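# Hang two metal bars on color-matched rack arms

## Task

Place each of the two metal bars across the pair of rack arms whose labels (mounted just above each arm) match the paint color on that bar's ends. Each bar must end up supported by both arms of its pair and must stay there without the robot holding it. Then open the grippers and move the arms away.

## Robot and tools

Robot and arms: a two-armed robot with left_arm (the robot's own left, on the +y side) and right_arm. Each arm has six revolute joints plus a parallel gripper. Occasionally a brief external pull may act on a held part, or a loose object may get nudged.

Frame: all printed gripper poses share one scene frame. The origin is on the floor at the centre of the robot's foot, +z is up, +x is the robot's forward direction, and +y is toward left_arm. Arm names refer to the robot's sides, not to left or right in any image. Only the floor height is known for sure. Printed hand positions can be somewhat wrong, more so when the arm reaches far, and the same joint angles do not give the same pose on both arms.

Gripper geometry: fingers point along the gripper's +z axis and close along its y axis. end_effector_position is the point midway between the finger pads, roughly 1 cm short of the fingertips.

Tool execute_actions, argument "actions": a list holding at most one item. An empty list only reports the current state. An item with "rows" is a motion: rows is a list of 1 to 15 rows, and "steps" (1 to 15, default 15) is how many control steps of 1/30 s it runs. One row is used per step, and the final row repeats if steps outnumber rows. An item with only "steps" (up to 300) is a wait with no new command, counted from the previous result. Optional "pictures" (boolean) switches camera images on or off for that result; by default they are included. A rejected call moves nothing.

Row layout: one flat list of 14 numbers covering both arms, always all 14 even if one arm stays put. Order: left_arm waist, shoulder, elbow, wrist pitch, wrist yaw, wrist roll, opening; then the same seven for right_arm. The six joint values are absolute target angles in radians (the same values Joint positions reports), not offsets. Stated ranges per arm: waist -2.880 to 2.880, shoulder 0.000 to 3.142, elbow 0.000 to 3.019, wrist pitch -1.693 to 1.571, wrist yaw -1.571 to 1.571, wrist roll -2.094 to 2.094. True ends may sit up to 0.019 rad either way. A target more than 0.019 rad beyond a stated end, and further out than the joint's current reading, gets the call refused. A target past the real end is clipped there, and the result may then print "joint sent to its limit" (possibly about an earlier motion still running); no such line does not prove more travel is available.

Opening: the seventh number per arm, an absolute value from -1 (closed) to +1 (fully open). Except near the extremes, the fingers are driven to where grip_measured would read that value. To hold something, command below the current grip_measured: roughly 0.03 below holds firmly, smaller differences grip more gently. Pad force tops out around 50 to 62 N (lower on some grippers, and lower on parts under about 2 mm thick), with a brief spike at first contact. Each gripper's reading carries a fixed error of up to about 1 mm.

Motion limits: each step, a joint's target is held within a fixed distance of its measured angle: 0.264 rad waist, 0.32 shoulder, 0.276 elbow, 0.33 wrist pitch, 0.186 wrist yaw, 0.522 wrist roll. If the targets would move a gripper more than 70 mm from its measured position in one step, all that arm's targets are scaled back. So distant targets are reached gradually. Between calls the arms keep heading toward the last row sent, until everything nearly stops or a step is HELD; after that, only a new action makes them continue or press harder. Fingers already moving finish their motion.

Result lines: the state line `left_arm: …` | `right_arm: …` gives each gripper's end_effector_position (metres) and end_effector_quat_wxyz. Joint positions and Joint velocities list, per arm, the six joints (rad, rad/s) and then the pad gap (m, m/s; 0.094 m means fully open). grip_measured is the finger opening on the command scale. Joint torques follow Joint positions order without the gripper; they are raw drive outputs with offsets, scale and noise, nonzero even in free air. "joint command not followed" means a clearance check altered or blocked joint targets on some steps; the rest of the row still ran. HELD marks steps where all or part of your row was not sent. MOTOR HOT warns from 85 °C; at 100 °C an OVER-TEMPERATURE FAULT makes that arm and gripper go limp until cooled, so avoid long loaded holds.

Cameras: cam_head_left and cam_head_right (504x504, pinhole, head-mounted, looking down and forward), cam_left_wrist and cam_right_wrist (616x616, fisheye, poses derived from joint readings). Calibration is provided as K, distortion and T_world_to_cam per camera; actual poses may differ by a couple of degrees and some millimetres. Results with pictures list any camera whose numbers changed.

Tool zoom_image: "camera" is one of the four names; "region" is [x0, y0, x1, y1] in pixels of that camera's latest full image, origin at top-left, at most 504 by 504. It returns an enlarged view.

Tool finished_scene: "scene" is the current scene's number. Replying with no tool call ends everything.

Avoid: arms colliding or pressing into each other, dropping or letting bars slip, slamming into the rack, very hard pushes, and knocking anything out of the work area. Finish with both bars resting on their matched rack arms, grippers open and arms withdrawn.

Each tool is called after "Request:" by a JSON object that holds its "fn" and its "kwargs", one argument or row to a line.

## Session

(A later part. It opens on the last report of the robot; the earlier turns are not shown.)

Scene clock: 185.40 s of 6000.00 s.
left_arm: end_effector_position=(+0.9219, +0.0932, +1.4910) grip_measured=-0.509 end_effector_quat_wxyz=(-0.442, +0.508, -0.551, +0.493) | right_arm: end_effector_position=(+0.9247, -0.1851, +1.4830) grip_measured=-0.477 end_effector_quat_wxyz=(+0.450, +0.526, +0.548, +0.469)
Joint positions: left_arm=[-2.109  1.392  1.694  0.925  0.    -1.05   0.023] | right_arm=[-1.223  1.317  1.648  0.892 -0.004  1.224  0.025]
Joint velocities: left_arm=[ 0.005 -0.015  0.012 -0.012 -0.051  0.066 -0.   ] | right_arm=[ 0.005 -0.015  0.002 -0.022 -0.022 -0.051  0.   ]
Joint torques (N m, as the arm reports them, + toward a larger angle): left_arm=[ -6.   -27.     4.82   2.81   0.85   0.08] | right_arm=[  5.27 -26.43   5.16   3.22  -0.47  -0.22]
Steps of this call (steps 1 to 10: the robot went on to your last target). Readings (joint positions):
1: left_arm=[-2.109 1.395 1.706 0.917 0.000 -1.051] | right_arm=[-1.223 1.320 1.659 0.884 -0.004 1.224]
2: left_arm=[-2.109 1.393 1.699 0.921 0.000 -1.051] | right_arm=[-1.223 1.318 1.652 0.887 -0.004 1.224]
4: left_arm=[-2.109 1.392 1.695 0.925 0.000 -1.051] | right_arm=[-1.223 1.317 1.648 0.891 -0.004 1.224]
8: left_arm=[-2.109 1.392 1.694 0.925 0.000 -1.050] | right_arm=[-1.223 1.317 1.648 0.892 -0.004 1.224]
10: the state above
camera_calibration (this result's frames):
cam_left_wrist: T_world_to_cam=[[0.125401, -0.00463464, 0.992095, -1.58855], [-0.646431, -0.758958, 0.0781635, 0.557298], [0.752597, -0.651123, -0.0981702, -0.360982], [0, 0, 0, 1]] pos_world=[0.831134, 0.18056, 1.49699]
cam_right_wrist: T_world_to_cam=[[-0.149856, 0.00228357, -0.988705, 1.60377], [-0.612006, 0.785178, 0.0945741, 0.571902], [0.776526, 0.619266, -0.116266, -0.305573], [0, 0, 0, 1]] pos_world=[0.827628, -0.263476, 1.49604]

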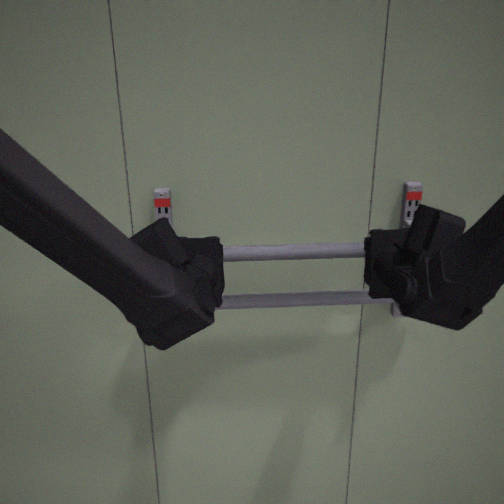

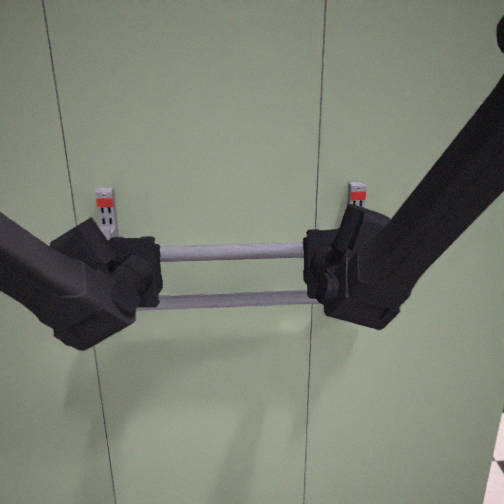

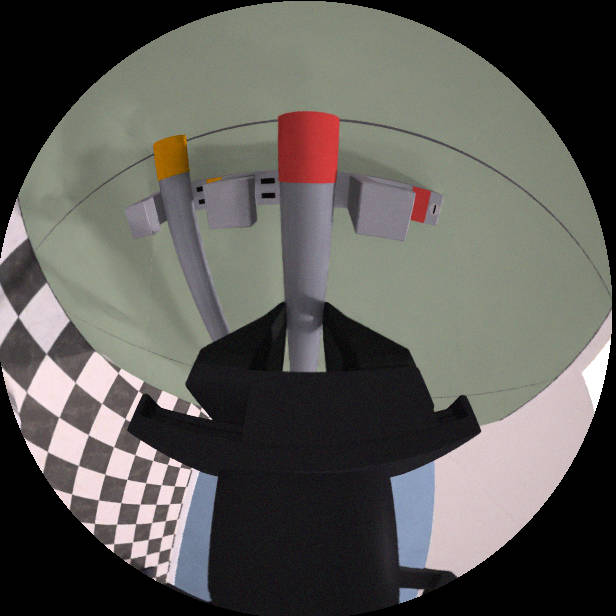

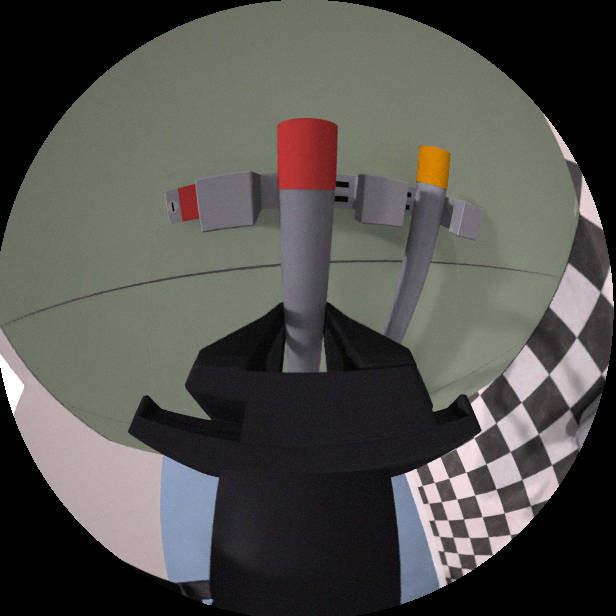

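Request:
{"fn": "execute_actions", "kwargs": {
  "actions": [
    {"rows":[[-2.134,1.328,1.703,0.982,0.01,-1.045,-0.56,-1.201,1.251,1.653,0.943,-0.01,1.212,-0.56],[-2.134,1.325,1.694,0.988,0.01,-1.045,-0.56,-1.201,1.248,1.644,0.949,-0.01,1.212,-0.56],[-2.134,1.322,1.684,0.994,0.01,-1.045,-0.56,-1.201,1.245,1.634,0.955,-0.01,1.212,-0.56],[-2.134,1.319,1.675,1.000,0.01,-1.045,-0.56,-1.201,1.242,1.625,0.961,-0.01,1.212,-0.56],[-2.134,1.316,1.665,1.006,0.01,-1.045,-0.56,-1.201,1.239,1.615,0.967,-0.01,1.212,-0.56],[-2.134,1.313,1.656,1.012,0.01,-1.045,-0.56,-1.201,1.236,1.606,0.973,-0.01,1.212,-0.56],[-2.134,1.310,1.646,1.018,0.01,-1.045,-0.56,-1.201,1.233,1.596,0.979,-0.01,1.212,-0.56],[-2.134,1.307,1.637,1.024,0.01,-1.045,-0.56,-1.201,1.230,1.587,0.984,-0.01,1.212,-0.56],[-2.134,1.304,1.627,1.030,0.01,-1.045,-0.56,-1.201,1.227,1.577,0.990,-0.01,1.212,-0.56],[-2.134,1.301,1.618,1.036,0.01,-1.045,-0.56,-1.201,1.224,1.568,0.996,-0.01,1.212,-0.56],[-2.134,1.298,1.608,1.042,0.01,-1.045,-0.56,-1.201,1.221,1.558,1.002,-0.01,1.212,-0.56],[-2.134,1.295,1.599,1.048,0.01,-1.045,-0.56,-1.201,1.218,1.549,1.008,-0.01,1.212,-0.56],[-2.134,1.292,1.589,1.054,0.01,-1.045,-0.56,-1.201,1.215,1.539,1.014,-0.01,1.212,-0.56],[-2.134,1.289,1.580,1.060,0.01,-1.045,-0.56,-1.201,1.212,1.530,1.020,-0.01,1.212,-0.56],[-2.134,1.287,1.570,1.067,0.01,-1.045,-0.56,-1.201,1.210,1.520,1.025,-0.01,1.212,-0.56]],"steps":15}
  ],
  "pictures": false
}}

Request:
{"fn": "execute_actions", "kwargs": {
  "actions": [
    {"rows":[[-2.138,1.282,1.562,1.068,0.01,-1.041,-0.56,-1.198,1.204,1.512,1.026,-0.01,1.209,-0.56],[-2.144,1.273,1.554,1.069,0.01,-1.035,-0.56,-1.193,1.194,1.504,1.027,-0.01,1.204,-0.56],[-2.150,1.264,1.546,1.070,0.01,-1.029,-0.56,-1.189,1.184,1.497,1.028,-0.01,1.200,-0.56],[-2.157,1.255,1.539,1.071,0.01,-1.023,-0.56,-1.184,1.174,1.489,1.029,-0.01,1.195,-0.56],[-2.163,1.246,1.531,1.072,0.01,-1.017,-0.56,-1.179,1.165,1.481,1.030,-0.01,1.190,-0.56],[-2.169,1.237,1.523,1.073,0.01,-1.011,-0.56,-1.175,1.155,1.474,1.031,-0.01,1.185,-0.56],[-2.175,1.228,1.516,1.074,0.01,-1.005,-0.56,-1.170,1.145,1.466,1.032,-0.01,1.181,-0.56],[-2.182,1.219,1.508,1.075,0.01,-0.999,-0.56,-1.165,1.135,1.458,1.033,-0.01,1.176,-0.56],[-2.188,1.210,1.500,1.077,0.01,-0.993,-0.56,-1.161,1.126,1.451,1.035,-0.01,1.171,-0.56],[-2.194,1.201,1.493,1.078,0.01,-0.987,-0.56,-1.156,1.116,1.443,1.036,-0.01,1.167,-0.56],[-2.200,1.192,1.485,1.079,0.01,-0.981,-0.56,-1.151,1.106,1.435,1.037,-0.01,1.162,-0.56],[-2.207,1.183,1.477,1.080,0.01,-0.975,-0.56,-1.147,1.096,1.428,1.038,-0.01,1.157,-0.56],[-2.213,1.174,1.470,1.081,0.01,-0.969,-0.56,-1.142,1.087,1.420,1.039,-0.01,1.152,-0.56],[-2.219,1.165,1.462,1.082,0.01,-0.963,-0.56,-1.138,1.077,1.412,1.040,-0.01,1.148,-0.56],[-2.225,1.156,1.454,1.083,0.01,-0.957,-0.56,-1.133,1.067,1.405,1.041,-0.01,1.143,-0.56]],"steps":15}
  ],
  "pictures": false
}}

Request:
{"fn": "execute_actions", "kwargs": {
  "actions": [
    {"steps":15}
  ]
}}

Scene clock: 199.43 s of 6000.00 s.
left_arm: end_effector_position=(+0.8901, +0.0932, +1.4898) grip_measured=-0.509 end_effector_quat_wxyz=(-0.440, +0.508, -0.553, +0.492) | right_arm: end_effector_position=(+0.8926, -0.1840, +1.4822) grip_measured=-0.477 end_effector_quat_wxyz=(+0.448, +0.527, +0.550, +0.469)
Joint positions: left_arm=[-2.109  1.354  1.573  1.003  0.    -1.05   0.023] | right_arm=[-1.223  1.278  1.527  0.968 -0.004  1.224  0.025]
Joint velocities: left_arm=[ 0.005 -0.093 -0.252  0.173  0.007  0.037 -0.   ] | right_arm=[-0.015 -0.112 -0.261  0.154  0.007 -0.037 -0.   ]
Joint torques (N m, as the arm reports them, + toward a larger angle): left_arm=[ -6.   -26.55   4.11   2.92   0.85   0.08] | right_arm=[  4.89 -25.64   4.39   3.18  -0.47  -0.23]
Steps of this call (steps 1 to 30: the robot went on to your last target; steps 31 to 90: nothing new was sent; then 10.53 s passed at rest; steps 91 to 105: all 15 steps of this action). Readings (joint positions):
91: left_arm=[-2.109 1.392 1.694 0.926 0.000 -1.050] | right_arm=[-1.223 1.317 1.647 0.892 -0.004 1.224]
92: left_arm=[-2.109 1.391 1.691 0.928 0.000 -1.050] | right_arm=[-1.223 1.316 1.644 0.895 -0.004 1.224]
94: left_arm=[-2.109 1.387 1.678 0.937 0.000 -1.050] | right_arm=[-1.223 1.312 1.631 0.904 -0.004 1.224]
98: left_arm=[-2.109 1.375 1.640 0.961 0.000 -1.050] | right_arm=[-1.223 1.299 1.593 0.928 -0.004 1.224]
105: the state above

Scene clock: 199.93 s of 6000.00 s.
left_arm: end_effector_position=(+0.8752, +0.0935, +1.5365) grip_measured=-0.509 end_effector_quat_wxyz=(-0.442, +0.503, -0.551, +0.498) | right_arm: end_effector_position=(+0.8773, -0.1847, +1.5297) grip_measured=-0.477 end_effector_quat_wxyz=(+0.452, +0.523, +0.546, +0.474)
Joint positions: left_arm=[-2.167  1.248  1.458  1.022 -0.005 -0.995  0.023] | right_arm=[-1.181  1.164  1.411  0.986  0.003  1.185  0.025]
Joint velocities: left_arm=[-0.249 -0.317 -0.217  0.042 -0.007  0.227 -0.   ] | right_arm=[ 0.181 -0.366 -0.217  0.037 -0.022 -0.183  0.001]
Joint torques (N m, as the arm reports them, + toward a larger angle): left_arm=[ -6.13 -24.34   3.85   2.64   1.     0.07] | right_arm=[  5.54 -24.5    4.34   3.21  -0.72  -0.21]
Steps of this call (steps 1 to 15: all 15 steps of this action). Readings (joint positions):
1: left_arm=[-2.109 1.351 1.564 1.008 0.000 -1.050] | right_arm=[-1.223 1.275 1.517 0.973 -0.004 1.224]
2: left_arm=[-2.109 1.347 1.555 1.012 0.000 -1.049] | right_arm=[-1.223 1.271 1.508 0.977 -0.004 1.224]
4: left_arm=[-2.111 1.338 1.537 1.016 -0.001 -1.046] | right_arm=[-1.221 1.261 1.491 0.980 -0.001 1.222]
8: left_arm=[-2.124 1.313 1.507 1.016 -0.005 -1.035] | right_arm=[-1.213 1.234 1.461 0.980 0.003 1.214]
15: the state above

Scene clock: 200.43 s of 6000.00 s.
left_arm: end_effector_position=(+0.8792, +0.0942, +1.5723) grip_measured=-0.509 end_effector_quat_wxyz=(-0.453, +0.494, -0.539, +0.510) | right_arm: end_effector_position=(+0.8822, -0.1855, +1.5672) grip_measured=-0.477 end_effector_quat_wxyz=(+0.466, +0.511, +0.534, +0.486)
Joint positions: left_arm=[-2.211  1.203  1.439  1.033  0.005 -0.955  0.023] | right_arm=[-1.147  1.112  1.394  0.997 -0.005  1.15   0.025]
Joint velocities: left_arm=[ 0.005 -0.005  0.022  0.012  0.022 -0.051  0.   ] | right_arm=[-0.015 -0.005 -0.007  0.007 -0.022 -0.037 -0.001]
Joint torques (N m, as the arm reports them, + toward a larger angle): left_arm=[ -4.37 -23.19   4.12   2.71   0.73   0.02] | right_arm=[  3.83 -22.94   4.66   3.12  -0.5   -0.17]
Steps of this call (steps 1 to 15: the robot went on to your last target). Readings (joint positions):
1: left_arm=[-2.175 1.238 1.450 1.023 -0.005 -0.989] | right_arm=[-1.175 1.153 1.404 0.987 0.003 1.179]
2: left_arm=[-2.183 1.229 1.445 1.025 -0.004 -0.982] | right_arm=[-1.168 1.142 1.399 0.990 0.002 1.173]
4: left_arm=[-2.197 1.215 1.441 1.030 0.001 -0.970] | right_arm=[-1.157 1.126 1.396 0.994 -0.003 1.163]
8: left_arm=[-2.211 1.203 1.441 1.033 0.007 -0.957] | right_arm=[-1.147 1.112 1.396 0.997 -0.008 1.150]
15: the state above
camera_calibration (this result's frames):
cam_left_wrist: T_world_to_cam=[[0.0709265, 0.00228024, 0.997479, -1.62513], [-0.655678, -0.753491, 0.048345, 0.578631], [0.751702, -0.657454, -0.0519473, -0.391408], [0, 0, 0, 1]] pos_world=[0.788883, 0.182366, 1.57273]
cam_right_wrist: T_world_to_cam=[[-0.0883748, 0.00308141, -0.996083, 1.63807], [-0.618329, 0.783829, 0.0572844, 0.601946], [0.780934, 0.62097, -0.0673653, -0.342762], [0, 0, 0, 1]] pos_world=[0.78464, -0.264025, 1.57408]

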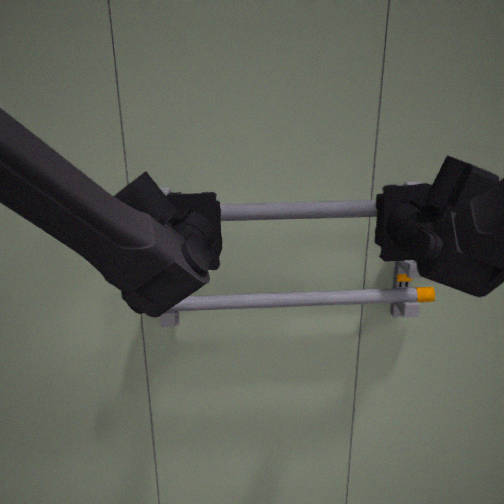

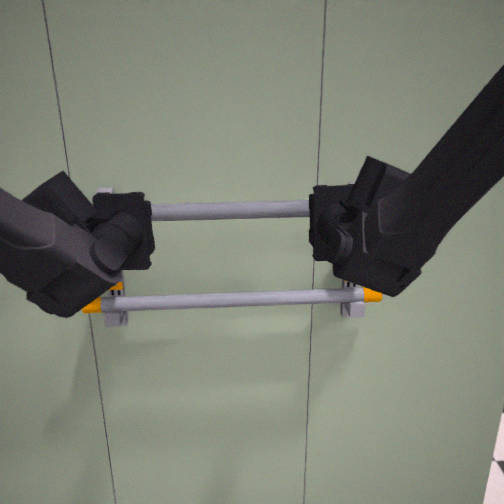

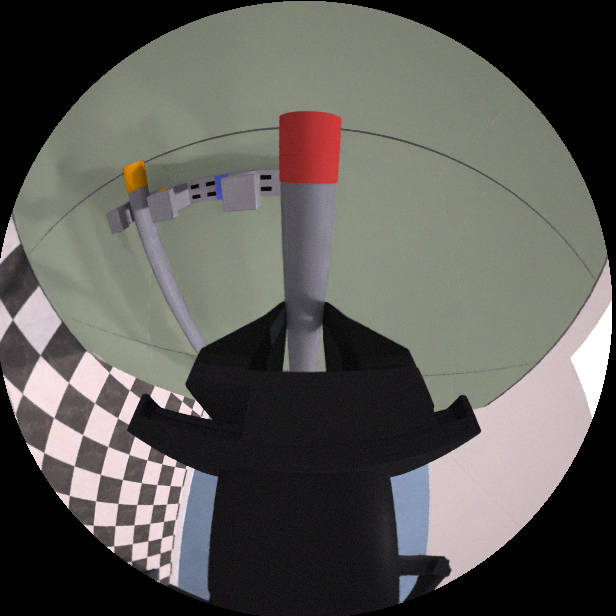

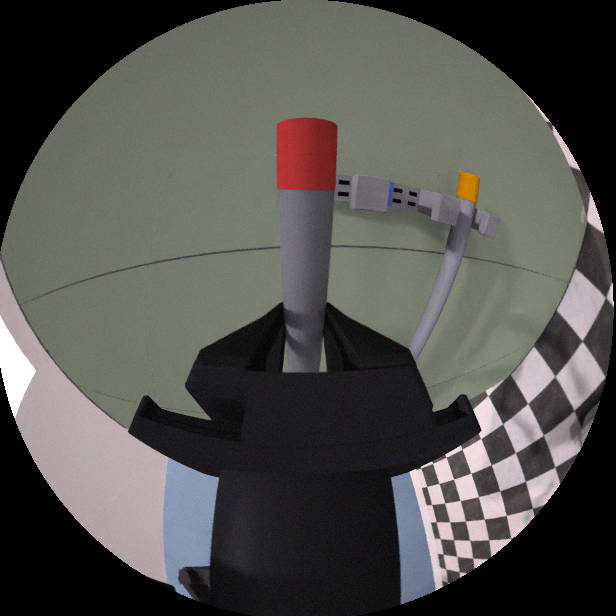

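Request:
{"fn": "execute_actions", "kwargs": {
  "actions": [
    {"rows":[[-2.221,1.162,1.460,1.073,0.01,-0.957,-0.56,-1.135,1.070,1.411,1.035,-0.01,1.148,-0.56],[-2.217,1.169,1.465,1.063,0.01,-0.957,-0.56,-1.137,1.073,1.418,1.029,-0.01,1.148,-0.56],[-2.213,1.175,1.471,1.053,0.01,-0.957,-0.56,-1.139,1.076,1.424,1.023,-0.01,1.148,-0.56],[-2.210,1.182,1.476,1.043,0.01,-0.957,-0.56,-1.141,1.079,1.431,1.016,-0.01,1.148,-0.56],[-2.208,1.188,1.482,1.033,0.01,-0.957,-0.56,-1.143,1.082,1.437,1.010,-0.01,1.148,-0.56],[-2.208,1.193,1.494,1.025,0.01,-0.957,-0.56,-1.143,1.087,1.449,1.003,-0.01,1.148,-0.56],[-2.208,1.198,1.505,1.017,0.01,-0.957,-0.56,-1.143,1.092,1.460,0.996,-0.01,1.148,-0.56],[-2.208,1.202,1.517,1.009,0.01,-0.957,-0.56,-1.143,1.097,1.472,0.988,-0.01,1.148,-0.56],[-2.208,1.207,1.529,1.002,0.01,-0.957,-0.56,-1.143,1.102,1.483,0.981,-0.01,1.148,-0.56],[-2.208,1.212,1.541,0.994,0.01,-0.957,-0.56,-1.143,1.107,1.495,0.974,-0.01,1.148,-0.56],[-2.208,1.217,1.552,0.986,0.01,-0.957,-0.56,-1.143,1.112,1.506,0.967,-0.01,1.148,-0.56],[-2.208,1.221,1.564,0.978,0.01,-0.957,-0.56,-1.143,1.117,1.518,0.960,-0.01,1.148,-0.56],[-2.208,1.226,1.576,0.970,0.01,-0.957,-0.56,-1.143,1.122,1.529,0.952,-0.01,1.148,-0.56],[-2.208,1.231,1.587,0.962,0.01,-0.957,-0.56,-1.143,1.127,1.541,0.945,-0.01,1.148,-0.56],[-2.208,1.236,1.599,0.955,0.01,-0.957,-0.56,-1.143,1.132,1.553,0.938,-0.01,1.148,-0.56]],"steps":15}
  ],
  "pictures": false
}}

Request:
{"fn": "execute_actions", "kwargs": {
  "actions": [
    {"rows":[[-2.208,1.240,1.611,0.947,0.01,-0.96,-0.56,-1.143,1.137,1.564,0.931,-0.01,1.148,-0.56],[-2.208,1.245,1.623,0.939,0.01,-0.96,-0.56,-1.143,1.142,1.576,0.924,-0.01,1.148,-0.56],[-2.208,1.250,1.634,0.931,0.01,-0.96,-0.56,-1.143,1.147,1.587,0.916,-0.01,1.148,-0.56],[-2.208,1.255,1.646,0.923,0.01,-0.96,-0.56,-1.143,1.152,1.599,0.909,-0.01,1.148,-0.56],[-2.208,1.259,1.658,0.915,0.01,-0.96,-0.56,-1.143,1.157,1.610,0.902,-0.01,1.148,-0.56]],"steps":12}
  ]
}}

Scene clock: 208.00 s of 6000.00 s.
left_arm: end_effector_position=(+0.9035, +0.0939, +1.5704) grip_measured=-0.509 end_effector_quat_wxyz=(-0.453, +0.495, -0.540, +0.508) | right_arm: end_effector_position=(+0.9062, -0.1856, +1.5653) grip_measured=-0.477 end_effector_quat_wxyz=(+0.466, +0.513, +0.534, +0.484)
Joint positions: left_arm=[-2.209  1.233  1.529  0.972  0.001 -0.955  0.023] | right_arm=[-1.147  1.145  1.482  0.939 -0.     1.15   0.025]
Joint velocities: left_arm=[-0.015  0.132  0.344 -0.212 -0.022  0.051 -0.001] | right_arm=[-0.005  0.112  0.33  -0.212  0.11  -0.051 -0.   ]
Joint torques (N m, as the arm reports them, + toward a larger angle): left_arm=[ -3.89 -19.92   6.79   0.96   0.9    0.03] | right_arm=[  3.18 -21.61   7.86   2.11  -0.71  -0.11]
Steps of this call (steps 1 to 15: the robot went on to your last target; steps 16 to 90: nothing new was sent; then 4.07 s passed at rest; steps 91 to 105: all 15 steps of this action). Readings (joint positions):
91: left_arm=[-2.211 1.203 1.439 1.033 0.005 -0.955] | right_arm=[-1.147 1.112 1.394 0.997 -0.005 1.150]
92: left_arm=[-2.211 1.203 1.439 1.033 0.005 -0.955] | right_arm=[-1.147 1.112 1.394 0.997 -0.005 1.150]
94: left_arm=[-2.211 1.203 1.439 1.033 0.005 -0.955] | right_arm=[-1.147 1.112 1.394 0.997 -0.005 1.150]
98: left_arm=[-2.211 1.204 1.445 1.022 0.002 -0.955] | right_arm=[-1.147 1.114 1.401 0.986 -0.002 1.150]
105: the state above

Scene clock: 208.40 s of 6000.00 s.
left_arm: end_effector_position=(+0.9249, +0.0943, +1.5697) grip_measured=-0.509 end_effector_quat_wxyz=(-0.454, +0.495, -0.541, +0.506) | right_arm: end_effector_position=(+0.9269, -0.1856, +1.5640) grip_measured=-0.477 end_effector_quat_wxyz=(+0.466, +0.514, +0.534, +0.483)
Joint positions: left_arm=[-2.206  1.261  1.61   0.918 -0.002 -0.955  0.023] | right_arm=[-1.147  1.176  1.562  0.891  0.003  1.15   0.025]
Joint velocities: left_arm=[ 0.015 -0.015 -0.012 -0.002 -0.081  0.037 -0.   ] | right_arm=[ 0.005 -0.015 -0.002 -0.012 -0.022 -0.022  0.001]
Joint torques (N m, as the arm reports them, + toward a larger angle): left_arm=[ -4.03 -20.28   6.9    0.95   1.     0.  ] | right_arm=[  3.36 -21.98   8.05   1.92  -0.77  -0.12]
Steps of this call (steps 1 to 12: all 12 steps of this action). Readings (joint positions):
1: left_arm=[-2.208 1.237 1.541 0.964 0.000 -0.955] | right_arm=[-1.147 1.149 1.494 0.932 0.000 1.150]
2: left_arm=[-2.208 1.241 1.553 0.956 0.000 -0.955] | right_arm=[-1.147 1.153 1.505 0.925 0.001 1.150]
4: left_arm=[-2.208 1.249 1.576 0.942 -0.000 -0.955] | right_arm=[-1.147 1.162 1.528 0.912 0.001 1.150]
8: left_arm=[-2.206 1.261 1.609 0.920 -0.001 -0.955] | right_arm=[-1.147 1.175 1.561 0.893 0.002 1.150]
12: the state above
camera_calibration (this result's frames):
cam_left_wrist: T_world_to_cam=[[0.0771657, -0.00345554, 0.997012, -1.63022], [-0.651521, -0.757123, 0.0478016, 0.606142], [0.754696, -0.653263, -0.0606753, -0.415331], [0, 0, 0, 1]] pos_world=[0.834159, 0.181971, 1.57117]
cam_right_wrist: T_world_to_cam=[[-0.0931593, 0.00286046, -0.995647, 1.64254], [-0.613205, 0.787669, 0.0596385, 0.622157], [0.784411, 0.616092, -0.0716246, -0.375232], [0, 0, 0, 1]] pos_world=[0.828864, -0.263574, 1.57141]

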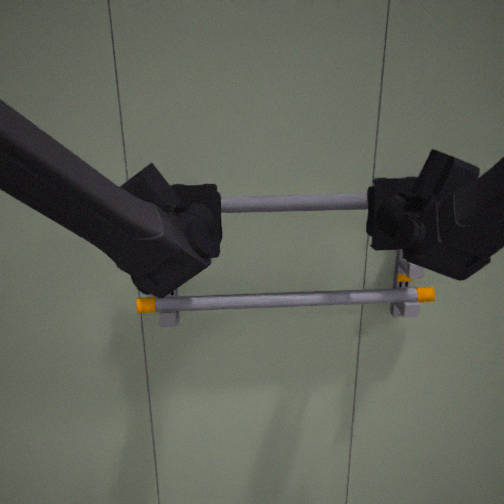

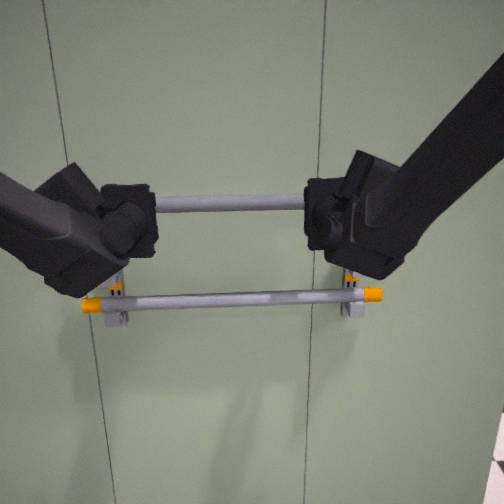

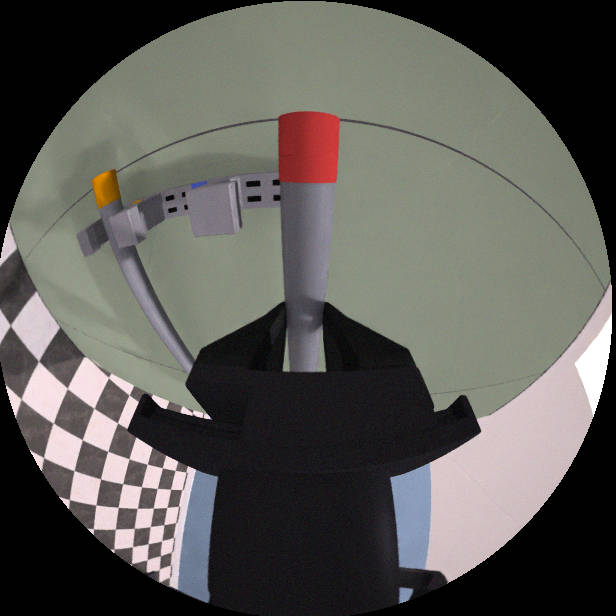

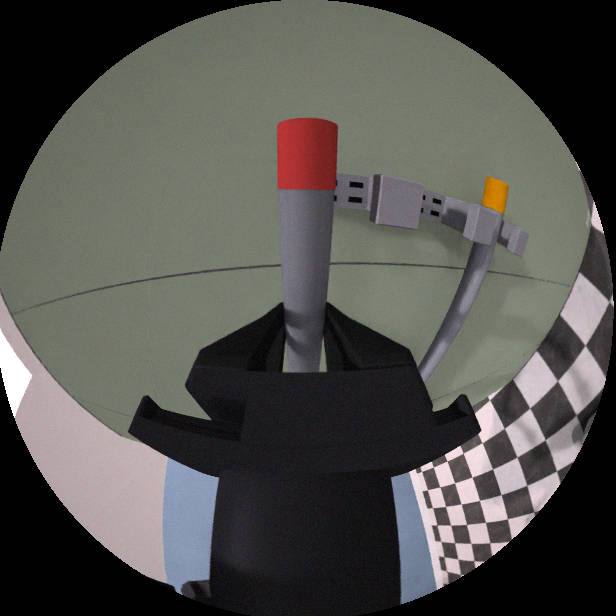

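Request:
{"fn": "execute_actions", "kwargs": {
  "actions": [
    {"rows":[[-2.207,1.264,1.670,0.908,0.01,-0.96,-0.56,-1.144,1.162,1.622,0.895,-0.01,1.148,-0.56],[-2.207,1.269,1.681,0.900,0.01,-0.96,-0.56,-1.144,1.167,1.633,0.888,-0.01,1.148,-0.56],[-2.207,1.274,1.693,0.892,0.01,-0.96,-0.56,-1.144,1.172,1.645,0.880,-0.01,1.148,-0.56],[-2.207,1.278,1.705,0.884,0.01,-0.96,-0.56,-1.144,1.177,1.657,0.873,-0.01,1.148,-0.56],[-2.207,1.283,1.716,0.876,0.01,-0.96,-0.56,-1.144,1.182,1.668,0.866,-0.01,1.148,-0.56],[-2.207,1.288,1.728,0.868,0.01,-0.96,-0.56,-1.144,1.187,1.680,0.859,-0.01,1.148,-0.56],[-2.207,1.293,1.740,0.861,0.01,-0.96,-0.56,-1.144,1.192,1.691,0.852,-0.01,1.148,-0.56],[-2.207,1.297,1.752,0.853,0.01,-0.96,-0.56,-1.144,1.197,1.703,0.844,-0.01,1.148,-0.56],[-2.207,1.302,1.763,0.845,0.01,-0.96,-0.56,-1.144,1.202,1.714,0.837,-0.01,1.148,-0.56],[-2.207,1.307,1.775,0.837,0.01,-0.96,-0.56,-1.144,1.207,1.726,0.830,-0.01,1.148,-0.56]],"steps":15}
  ]
}}

Scene clock: 212.37 s of 6000.00 s.
left_arm: end_effector_position=(+0.9529, +0.0949, +1.5682) grip_measured=-0.509 end_effector_quat_wxyz=(-0.455, +0.496, -0.542, +0.503) | right_arm: end_effector_position=(+0.9551, -0.1854, +1.5619) grip_measured=-0.477 end_effector_quat_wxyz=(+0.467, +0.515, +0.534, +0.482)
Joint positions: left_arm=[-2.201  1.304  1.725  0.845 -0.005 -0.955  0.023] | right_arm=[-1.147  1.223  1.677  0.822  0.006  1.15   0.025]
Joint velocities: left_arm=[ 0.005 -0.005  0.012 -0.022  0.022 -0.037 -0.   ] | right_arm=[ 0.005 -0.005  0.012 -0.012  0.007  0.037 -0.001]
Joint torques (N m, as the arm reports them, + toward a larger angle): left_arm=[ -4.11 -20.78   7.55   0.74   1.15  -0.01] | right_arm=[  3.32 -22.77   8.46   1.86  -0.94  -0.12]
Steps of this call (steps 1 to 15: the robot went on to your last target; steps 16 to 90: nothing new was sent; then 0.47 s passed at rest; steps 91 to 105: all 15 steps of this action). Readings (joint positions):
91: left_arm=[-2.206 1.262 1.611 0.917 -0.002 -0.955] | right_arm=[-1.147 1.176 1.562 0.890 0.003 1.150]
92: left_arm=[-2.206 1.263 1.614 0.914 -0.002 -0.955] | right_arm=[-1.147 1.177 1.566 0.887 0.004 1.150]
94: left_arm=[-2.204 1.269 1.630 0.903 -0.003 -0.955] | right_arm=[-1.147 1.184 1.582 0.876 0.005 1.150]
98: left_arm=[-2.202 1.288 1.680 0.874 -0.005 -0.955] | right_arm=[-1.147 1.205 1.631 0.849 0.006 1.150]
105: the state above
camera_calibration (this result's frames):
cam_left_wrist: T_world_to_cam=[[0.079911, -0.00810344, 0.996769, -1.63264], [-0.649265, -0.759178, 0.0458797, 0.625953], [0.756353, -0.650833, -0.0659279, -0.429715], [0, 0, 0, 1]] pos_world=[0.861892, 0.182307, 1.57032]
cam_right_wrist: T_world_to_cam=[[-0.0955725, 0.00275579, -0.995419, 1.64499], [-0.610964, 0.789316, 0.0608454, 0.635708], [0.785868, 0.61398, -0.0737533, -0.396101], [0, 0, 0, 1]] pos_world=[0.856894, -0.26311, 1.56956]

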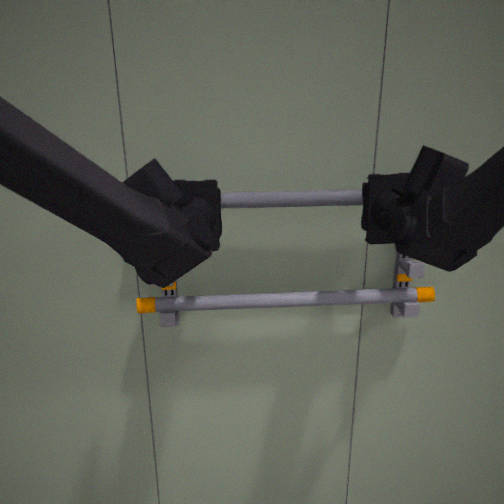

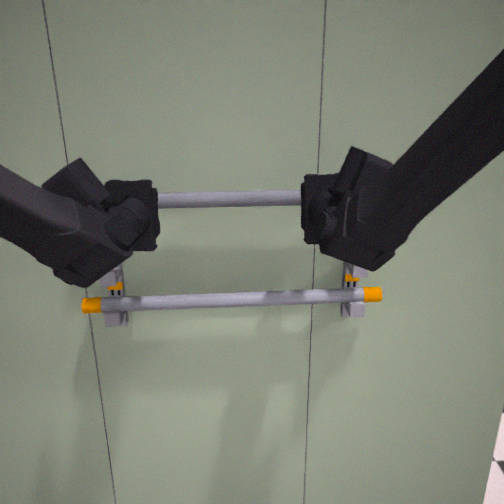

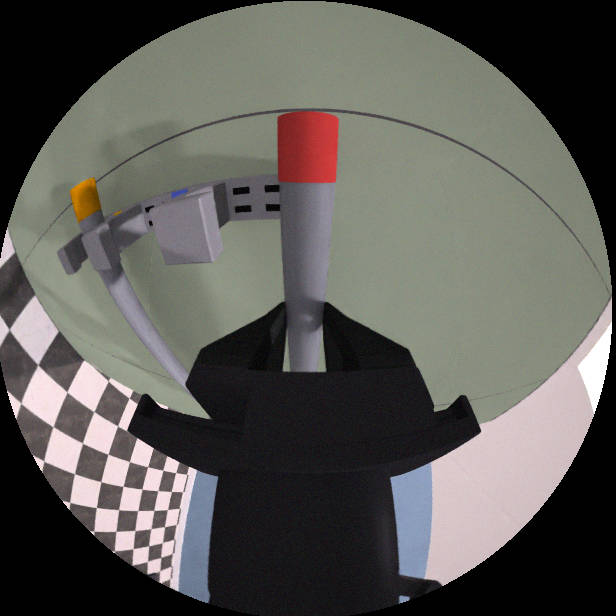

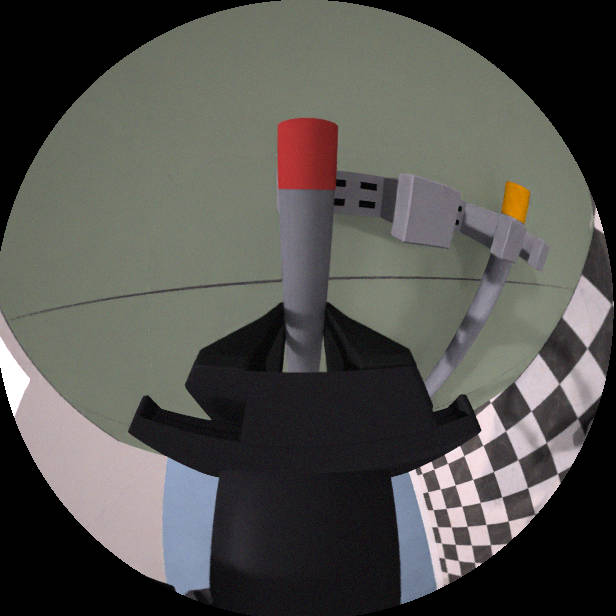

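Request:
{"fn": "execute_actions", "kwargs": {
  "actions": [
    {"rows":[[-2.201,1.308,1.776,0.837,0.01,-0.964,-0.56,-1.150,1.208,1.727,0.830,-0.01,1.156,-0.56],[-2.196,1.311,1.778,0.836,0.01,-0.968,-0.56,-1.156,1.212,1.730,0.829,-0.01,1.161,-0.56],[-2.193,1.315,1.781,0.836,0.01,-0.971,-0.56,-1.159,1.216,1.733,0.829,-0.01,1.163,-0.56],[-2.190,1.319,1.784,0.835,0.01,-0.974,-0.56,-1.162,1.221,1.736,0.828,-0.01,1.166,-0.56],[-2.186,1.324,1.787,0.835,0.01,-0.978,-0.56,-1.164,1.225,1.739,0.828,-0.01,1.168,-0.56],[-2.183,1.328,1.790,0.834,0.01,-0.981,-0.56,-1.167,1.230,1.742,0.827,-0.01,1.171,-0.56],[-2.179,1.332,1.793,0.834,0.01,-0.984,-0.56,-1.170,1.234,1.745,0.827,-0.01,1.173,-0.56],[-2.176,1.336,1.796,0.833,0.01,-0.988,-0.56,-1.173,1.239,1.748,0.826,-0.01,1.176,-0.56],[-2.172,1.340,1.799,0.833,0.01,-0.991,-0.56,-1.176,1.243,1.751,0.826,-0.01,1.179,-0.56],[-2.169,1.344,1.802,0.832,0.01,-0.994,-0.56,-1.179,1.248,1.755,0.825,-0.01,1.181,-0.56],[-2.166,1.348,1.805,0.832,0.01,-0.998,-0.56,-1.181,1.252,1.758,0.825,-0.01,1.184,-0.56],[-2.162,1.352,1.808,0.831,0.01,-1.001,-0.56,-1.184,1.257,1.761,0.824,-0.01,1.187,-0.56],[-2.159,1.355,1.810,0.831,0.01,-1.004,-0.56,-1.186,1.260,1.763,0.824,-0.01,1.189,-0.56],[-2.157,1.358,1.812,0.830,0.01,-1.006,-0.56,-1.188,1.263,1.765,0.823,-0.01,1.191,-0.56],[-2.155,1.360,1.814,0.830,0.01,-1.008,-0.56,-1.190,1.266,1.767,0.823,-0.01,1.192,-0.56]],"steps":15}
  ],
  "pictures": false
}}

Request:
{"fn": "execute_actions", "kwargs": {
  "actions": [
    {"steps":12}
  ]
}}

Scene clock: 218.97 s of 6000.00 s.
left_arm: end_effector_position=(+0.9528, +0.0948, +1.5353) grip_measured=-0.509 end_effector_quat_wxyz=(-0.448, +0.500, -0.549, +0.498) | right_arm: end_effector_position=(+0.9545, -0.1853, +1.5285) grip_measured=-0.477 end_effector_quat_wxyz=(+0.459, +0.520, +0.541, +0.476)
Joint positions: left_arm=[-2.156  1.353  1.759  0.838  0.    -0.997  0.023] | right_arm=[-1.182  1.277  1.71   0.817  0.001  1.184  0.025]
Joint velocities: left_arm=[-0.005  0.034  0.085 -0.037 -0.051 -0.066 -0.001] | right_arm=[-0.015  0.034  0.09  -0.042  0.051  0.022 -0.   ]
Joint torques (N m, as the arm reports them, + toward a larger angle): left_arm=[ -3.58 -21.46   7.46   1.05   0.92   0.02] | right_arm=[  2.57 -22.79   8.63   1.77  -0.74  -0.01]
Steps of this call (steps 1 to 15: the robot went on to your last target; steps 16 to 90: nothing new was sent; then 3.10 s passed at rest; steps 91 to 105: all 15 steps of this action). Readings (joint positions):
91: left_arm=[-2.201 1.304 1.725 0.845 -0.005 -0.955] | right_arm=[-1.147 1.223 1.677 0.821 0.007 1.150]
92: left_arm=[-2.200 1.304 1.725 0.845 -0.005 -0.956] | right_arm=[-1.147 1.223 1.677 0.821 0.006 1.150]
94: left_arm=[-2.197 1.307 1.727 0.843 -0.005 -0.959] | right_arm=[-1.150 1.226 1.679 0.819 0.005 1.153]
98: left_arm=[-2.184 1.323 1.738 0.840 -0.005 -0.970] | right_arm=[-1.161 1.243 1.690 0.817 0.005 1.163]
105: the state above

Scene clock: 219.37 s of 6000.00 s.
left_arm: end_effector_position=(+0.9535, +0.0946, +1.5351) grip_measured=-0.509 end_effector_quat_wxyz=(-0.448, +0.500, -0.548, +0.499) | right_arm: end_effector_position=(+0.9554, -0.1852, +1.5284) grip_measured=-0.477 end_effector_quat_wxyz=(+0.459, +0.519, +0.541, +0.476)
Joint positions: left_arm=[-2.156  1.356  1.763  0.837  0.    -1.     0.023] | right_arm=[-1.182  1.279  1.714  0.816  0.001  1.184  0.025]
Joint velocities: left_arm=[ 0.005 -0.015 -0.017 -0.012 -0.022  0.051  0.001] | right_arm=[-0.015 -0.015 -0.012 -0.012 -0.037  0.066  0.   ]
Joint torques (N m, as the arm reports them, + toward a larger angle): left_arm=[ -3.86 -21.33   7.57   0.9    0.89  -0.04] | right_arm=[  2.75 -22.75   8.73   1.77  -0.71  -0.02]
Steps of this call (steps 1 to 12: the robot went on to your last target). Readings (joint positions):
1: left_arm=[-2.156 1.355 1.762 0.837 0.000 -0.999] | right_arm=[-1.182 1.278 1.712 0.816 0.001 1.184]
2: left_arm=[-2.156 1.356 1.763 0.837 0.000 -0.999] | right_arm=[-1.182 1.279 1.713 0.816 0.001 1.184]
4: left_arm=[-2.156 1.356 1.763 0.837 0.000 -1.000] | right_arm=[-1.182 1.279 1.714 0.816 0.001 1.184]
8: left_arm=[-2.156 1.356 1.763 0.837 0.000 -1.000] | right_arm=[-1.182 1.279 1.714 0.816 0.001 1.184]
12: the state above
camera_calibration (this result's frames):
cam_left_wrist: T_world_to_cam=[[0.102926, -0.00814274, 0.994656, -1.61841], [-0.651417, -0.756246, 0.0612171, 0.605867], [0.751706, -0.654237, -0.0831418, -0.401392], [0, 0, 0, 1]] pos_world=[0.862978, 0.182401, 1.5393]
cam_right_wrist: T_world_to_cam=[[-0.120392, 0.0019058, -0.992725, 1.63108], [-0.612656, 0.786706, 0.07581, 0.616014], [0.781126, 0.617325, -0.0935458, -0.363504], [0, 0, 0, 1]] pos_world=[0.857718, -0.26333, 1.53851]

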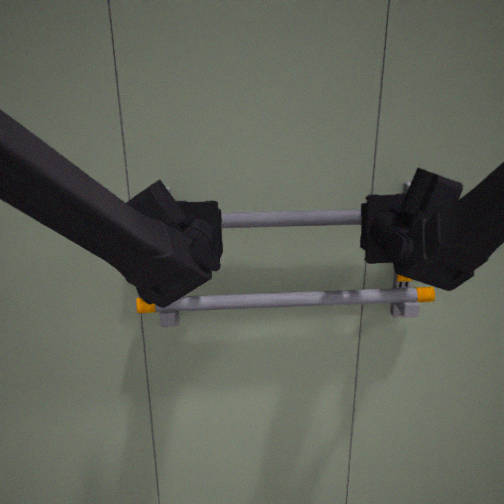

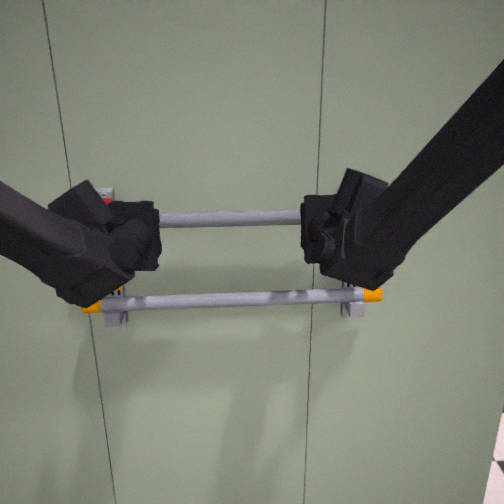

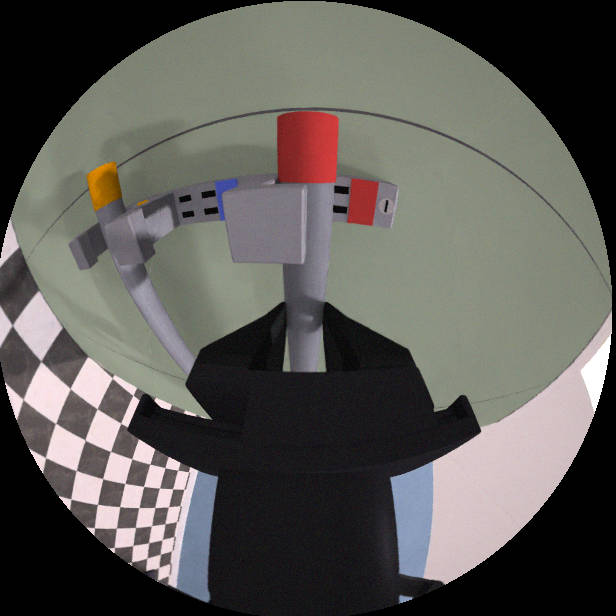

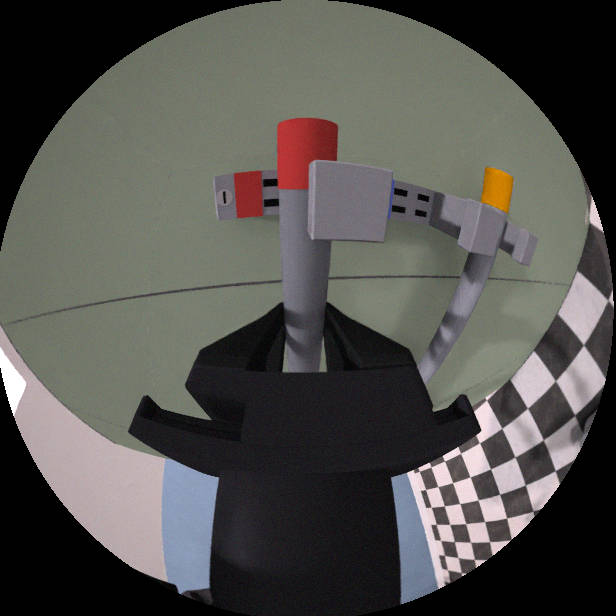

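Request:
{"fn": "execute_actions", "kwargs": {
  "actions": [
    {"rows":[[-2.156,1.361,1.807,0.832,0.008,-1.004,-0.56,-1.186,1.269,1.760,0.821,-0.008,1.188,-0.56],[-2.156,1.362,1.800,0.835,0.005,-1.0,-0.56,-1.183,1.272,1.752,0.820,-0.005,1.184,-0.56],[-2.156,1.363,1.792,0.837,0.002,-1.0,-0.56,-1.182,1.276,1.744,0.818,-0.002,1.184,-0.56],[-2.156,1.364,1.783,0.837,0,-1.0,-0.56,-1.182,1.279,1.735,0.816,0,1.184,-0.56],[-2.156,1.364,1.783,0.837,0,-1.0,-0.53,-1.182,1.279,1.735,0.816,0,1.184,-0.51],[-2.156,1.364,1.783,0.837,0,-1.0,-0.515,-1.182,1.279,1.735,0.816,0,1.184,-0.485],[-2.156,1.364,1.783,0.837,0,-1.0,-0.50,-1.182,1.279,1.735,0.816,0,1.184,-0.47],[-2.156,1.364,1.783,0.837,0,-1.0,-0.48,-1.182,1.279,1.735,0.816,0,1.184,-0.45],[-2.156,1.364,1.783,0.837,0,-1.0,-0.45,-1.182,1.279,1.735,0.816,0,1.184,-0.42],[-2.156,1.364,1.783,0.837,0,-1.0,-0.38,-1.182,1.279,1.735,0.816,0,1.184,-0.36],[-2.156,1.364,1.783,0.837,0,-1.0,-0.28,-1.182,1.279,1.735,0.816,0,1.184,-0.28],[-2.156,1.364,1.783,0.837,0,-1.0,-0.16,-1.182,1.279,1.735,0.816,0,1.184,-0.16],[-2.156,1.364,1.783,0.837,0,-1.0,-0.04,-1.182,1.279,1.735,0.816,0,1.184,-0.04],[-2.156,1.364,1.783,0.837,0,-1.0,0.08,-1.182,1.279,1.735,0.816,0,1.184,0.08],[-2.156,1.364,1.783,0.837,0,-1.0,0.2,-1.182,1.279,1.735,0.816,0,1.184,0.2]],"steps":15}
  ]
}}

Scene clock: 225.50 s of 6000.00 s.
left_arm: end_effector_position=(+0.9534, +0.0946, +1.5347) grip_measured=+0.130 end_effector_quat_wxyz=(-0.448, +0.501, -0.548, +0.498) | right_arm: end_effector_position=(+0.9552, -0.1851, +1.5276) grip_measured=+0.130 end_effector_quat_wxyz=(+0.459, +0.520, +0.541, +0.476)
Joint positions: left_arm=[-2.156  1.356  1.763  0.837 -0.001 -1.     0.053] | right_arm=[-1.182  1.28   1.714  0.816  0.003  1.184  0.053]
Joint velocities: left_arm=[-0.015 -0.005 -0.022 -0.012  0.007  0.066  0.136] | right_arm=[ 0.005 -0.005  0.012 -0.022  0.022 -0.051  0.138]
Joint torques (N m, as the arm reports them, + toward a larger angle): left_arm=[ -4.31 -21.11   5.61   1.15   0.53   0.04] | right_arm=[  3.32 -21.53   6.36   1.51  -0.37  -0.1 ]
Steps of this call (steps 1 to 15: the robot went on to your last target; steps 16 to 90: nothing new was sent; then 2.63 s passed at rest; steps 91 to 105: all 15 steps of this action). Readings (joint positions):
91: left_arm=[-2.156 1.356 1.763 0.837 0.000 -1.000] | right_arm=[-1.182 1.279 1.714 0.816 0.001 1.184]
92: left_arm=[-2.156 1.356 1.763 0.837 0.000 -1.000] | right_arm=[-1.182 1.280 1.714 0.816 0.002 1.184]
94: left_arm=[-2.156 1.356 1.763 0.837 -0.001 -1.000] | right_arm=[-1.182 1.280 1.714 0.816 0.003 1.184]
98: left_arm=[-2.156 1.356 1.763 0.837 -0.001 -1.000] | right_arm=[-1.182 1.280 1.714 0.816 0.003 1.184]
105: the state above
camera_calibration (this result's frames):
cam_left_wrist: T_world_to_cam=[[0.103861, -0.00823384, 0.994558, -1.61876], [-0.650796, -0.756742, 0.0616969, 0.604542], [0.752115, -0.653662, -0.0839541, -0.400553], [0, 0, 0, 1]] pos_world=[0.862821, 0.182327, 1.53903]
cam_right_wrist: T_world_to_cam=[[-0.121867, 0.00184369, -0.992545, 1.63144], [-0.612051, 0.787099, 0.0766111, 0.614155], [0.781372, 0.616824, -0.0947929, -0.361906], [0, 0, 0, 1]] pos_world=[0.857496, -0.263176, 1.53792]

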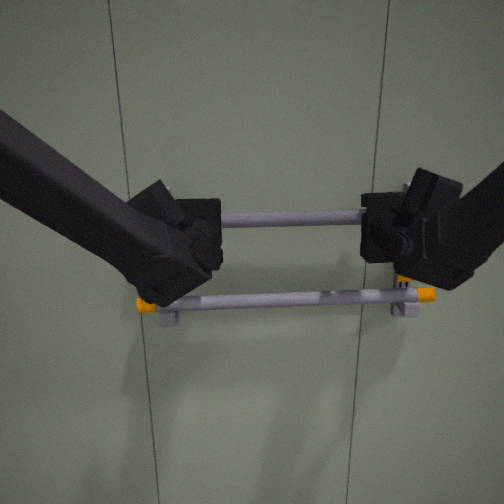

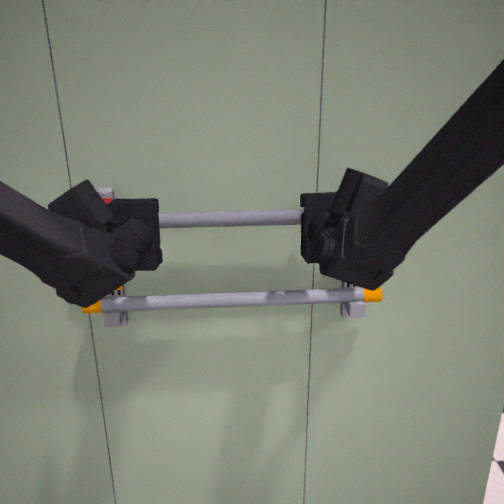

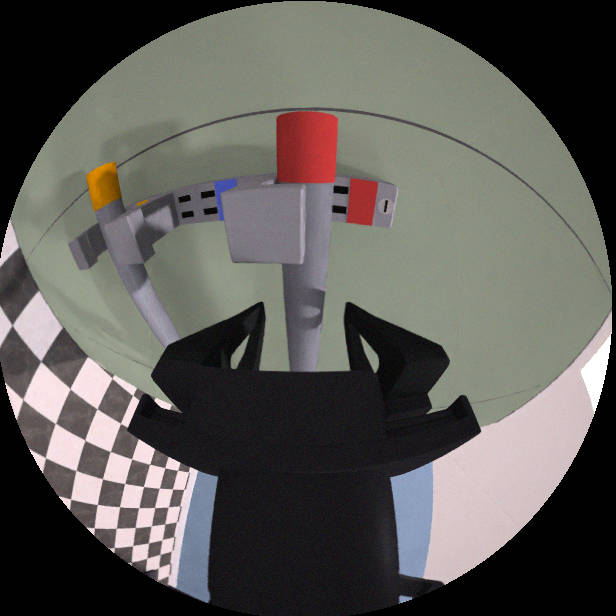

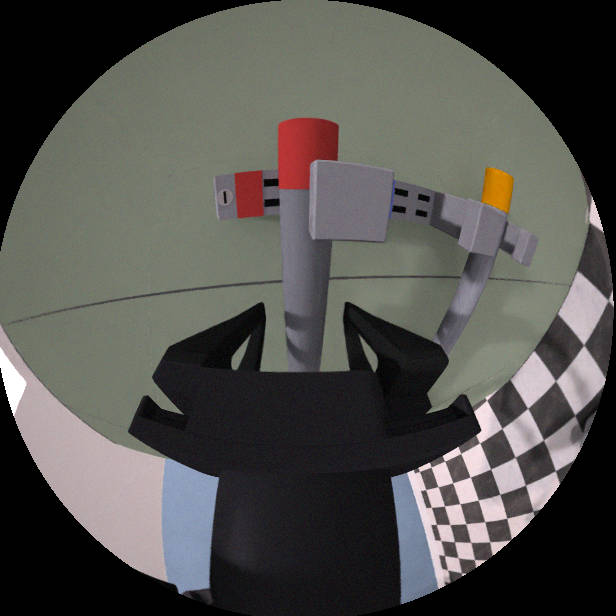

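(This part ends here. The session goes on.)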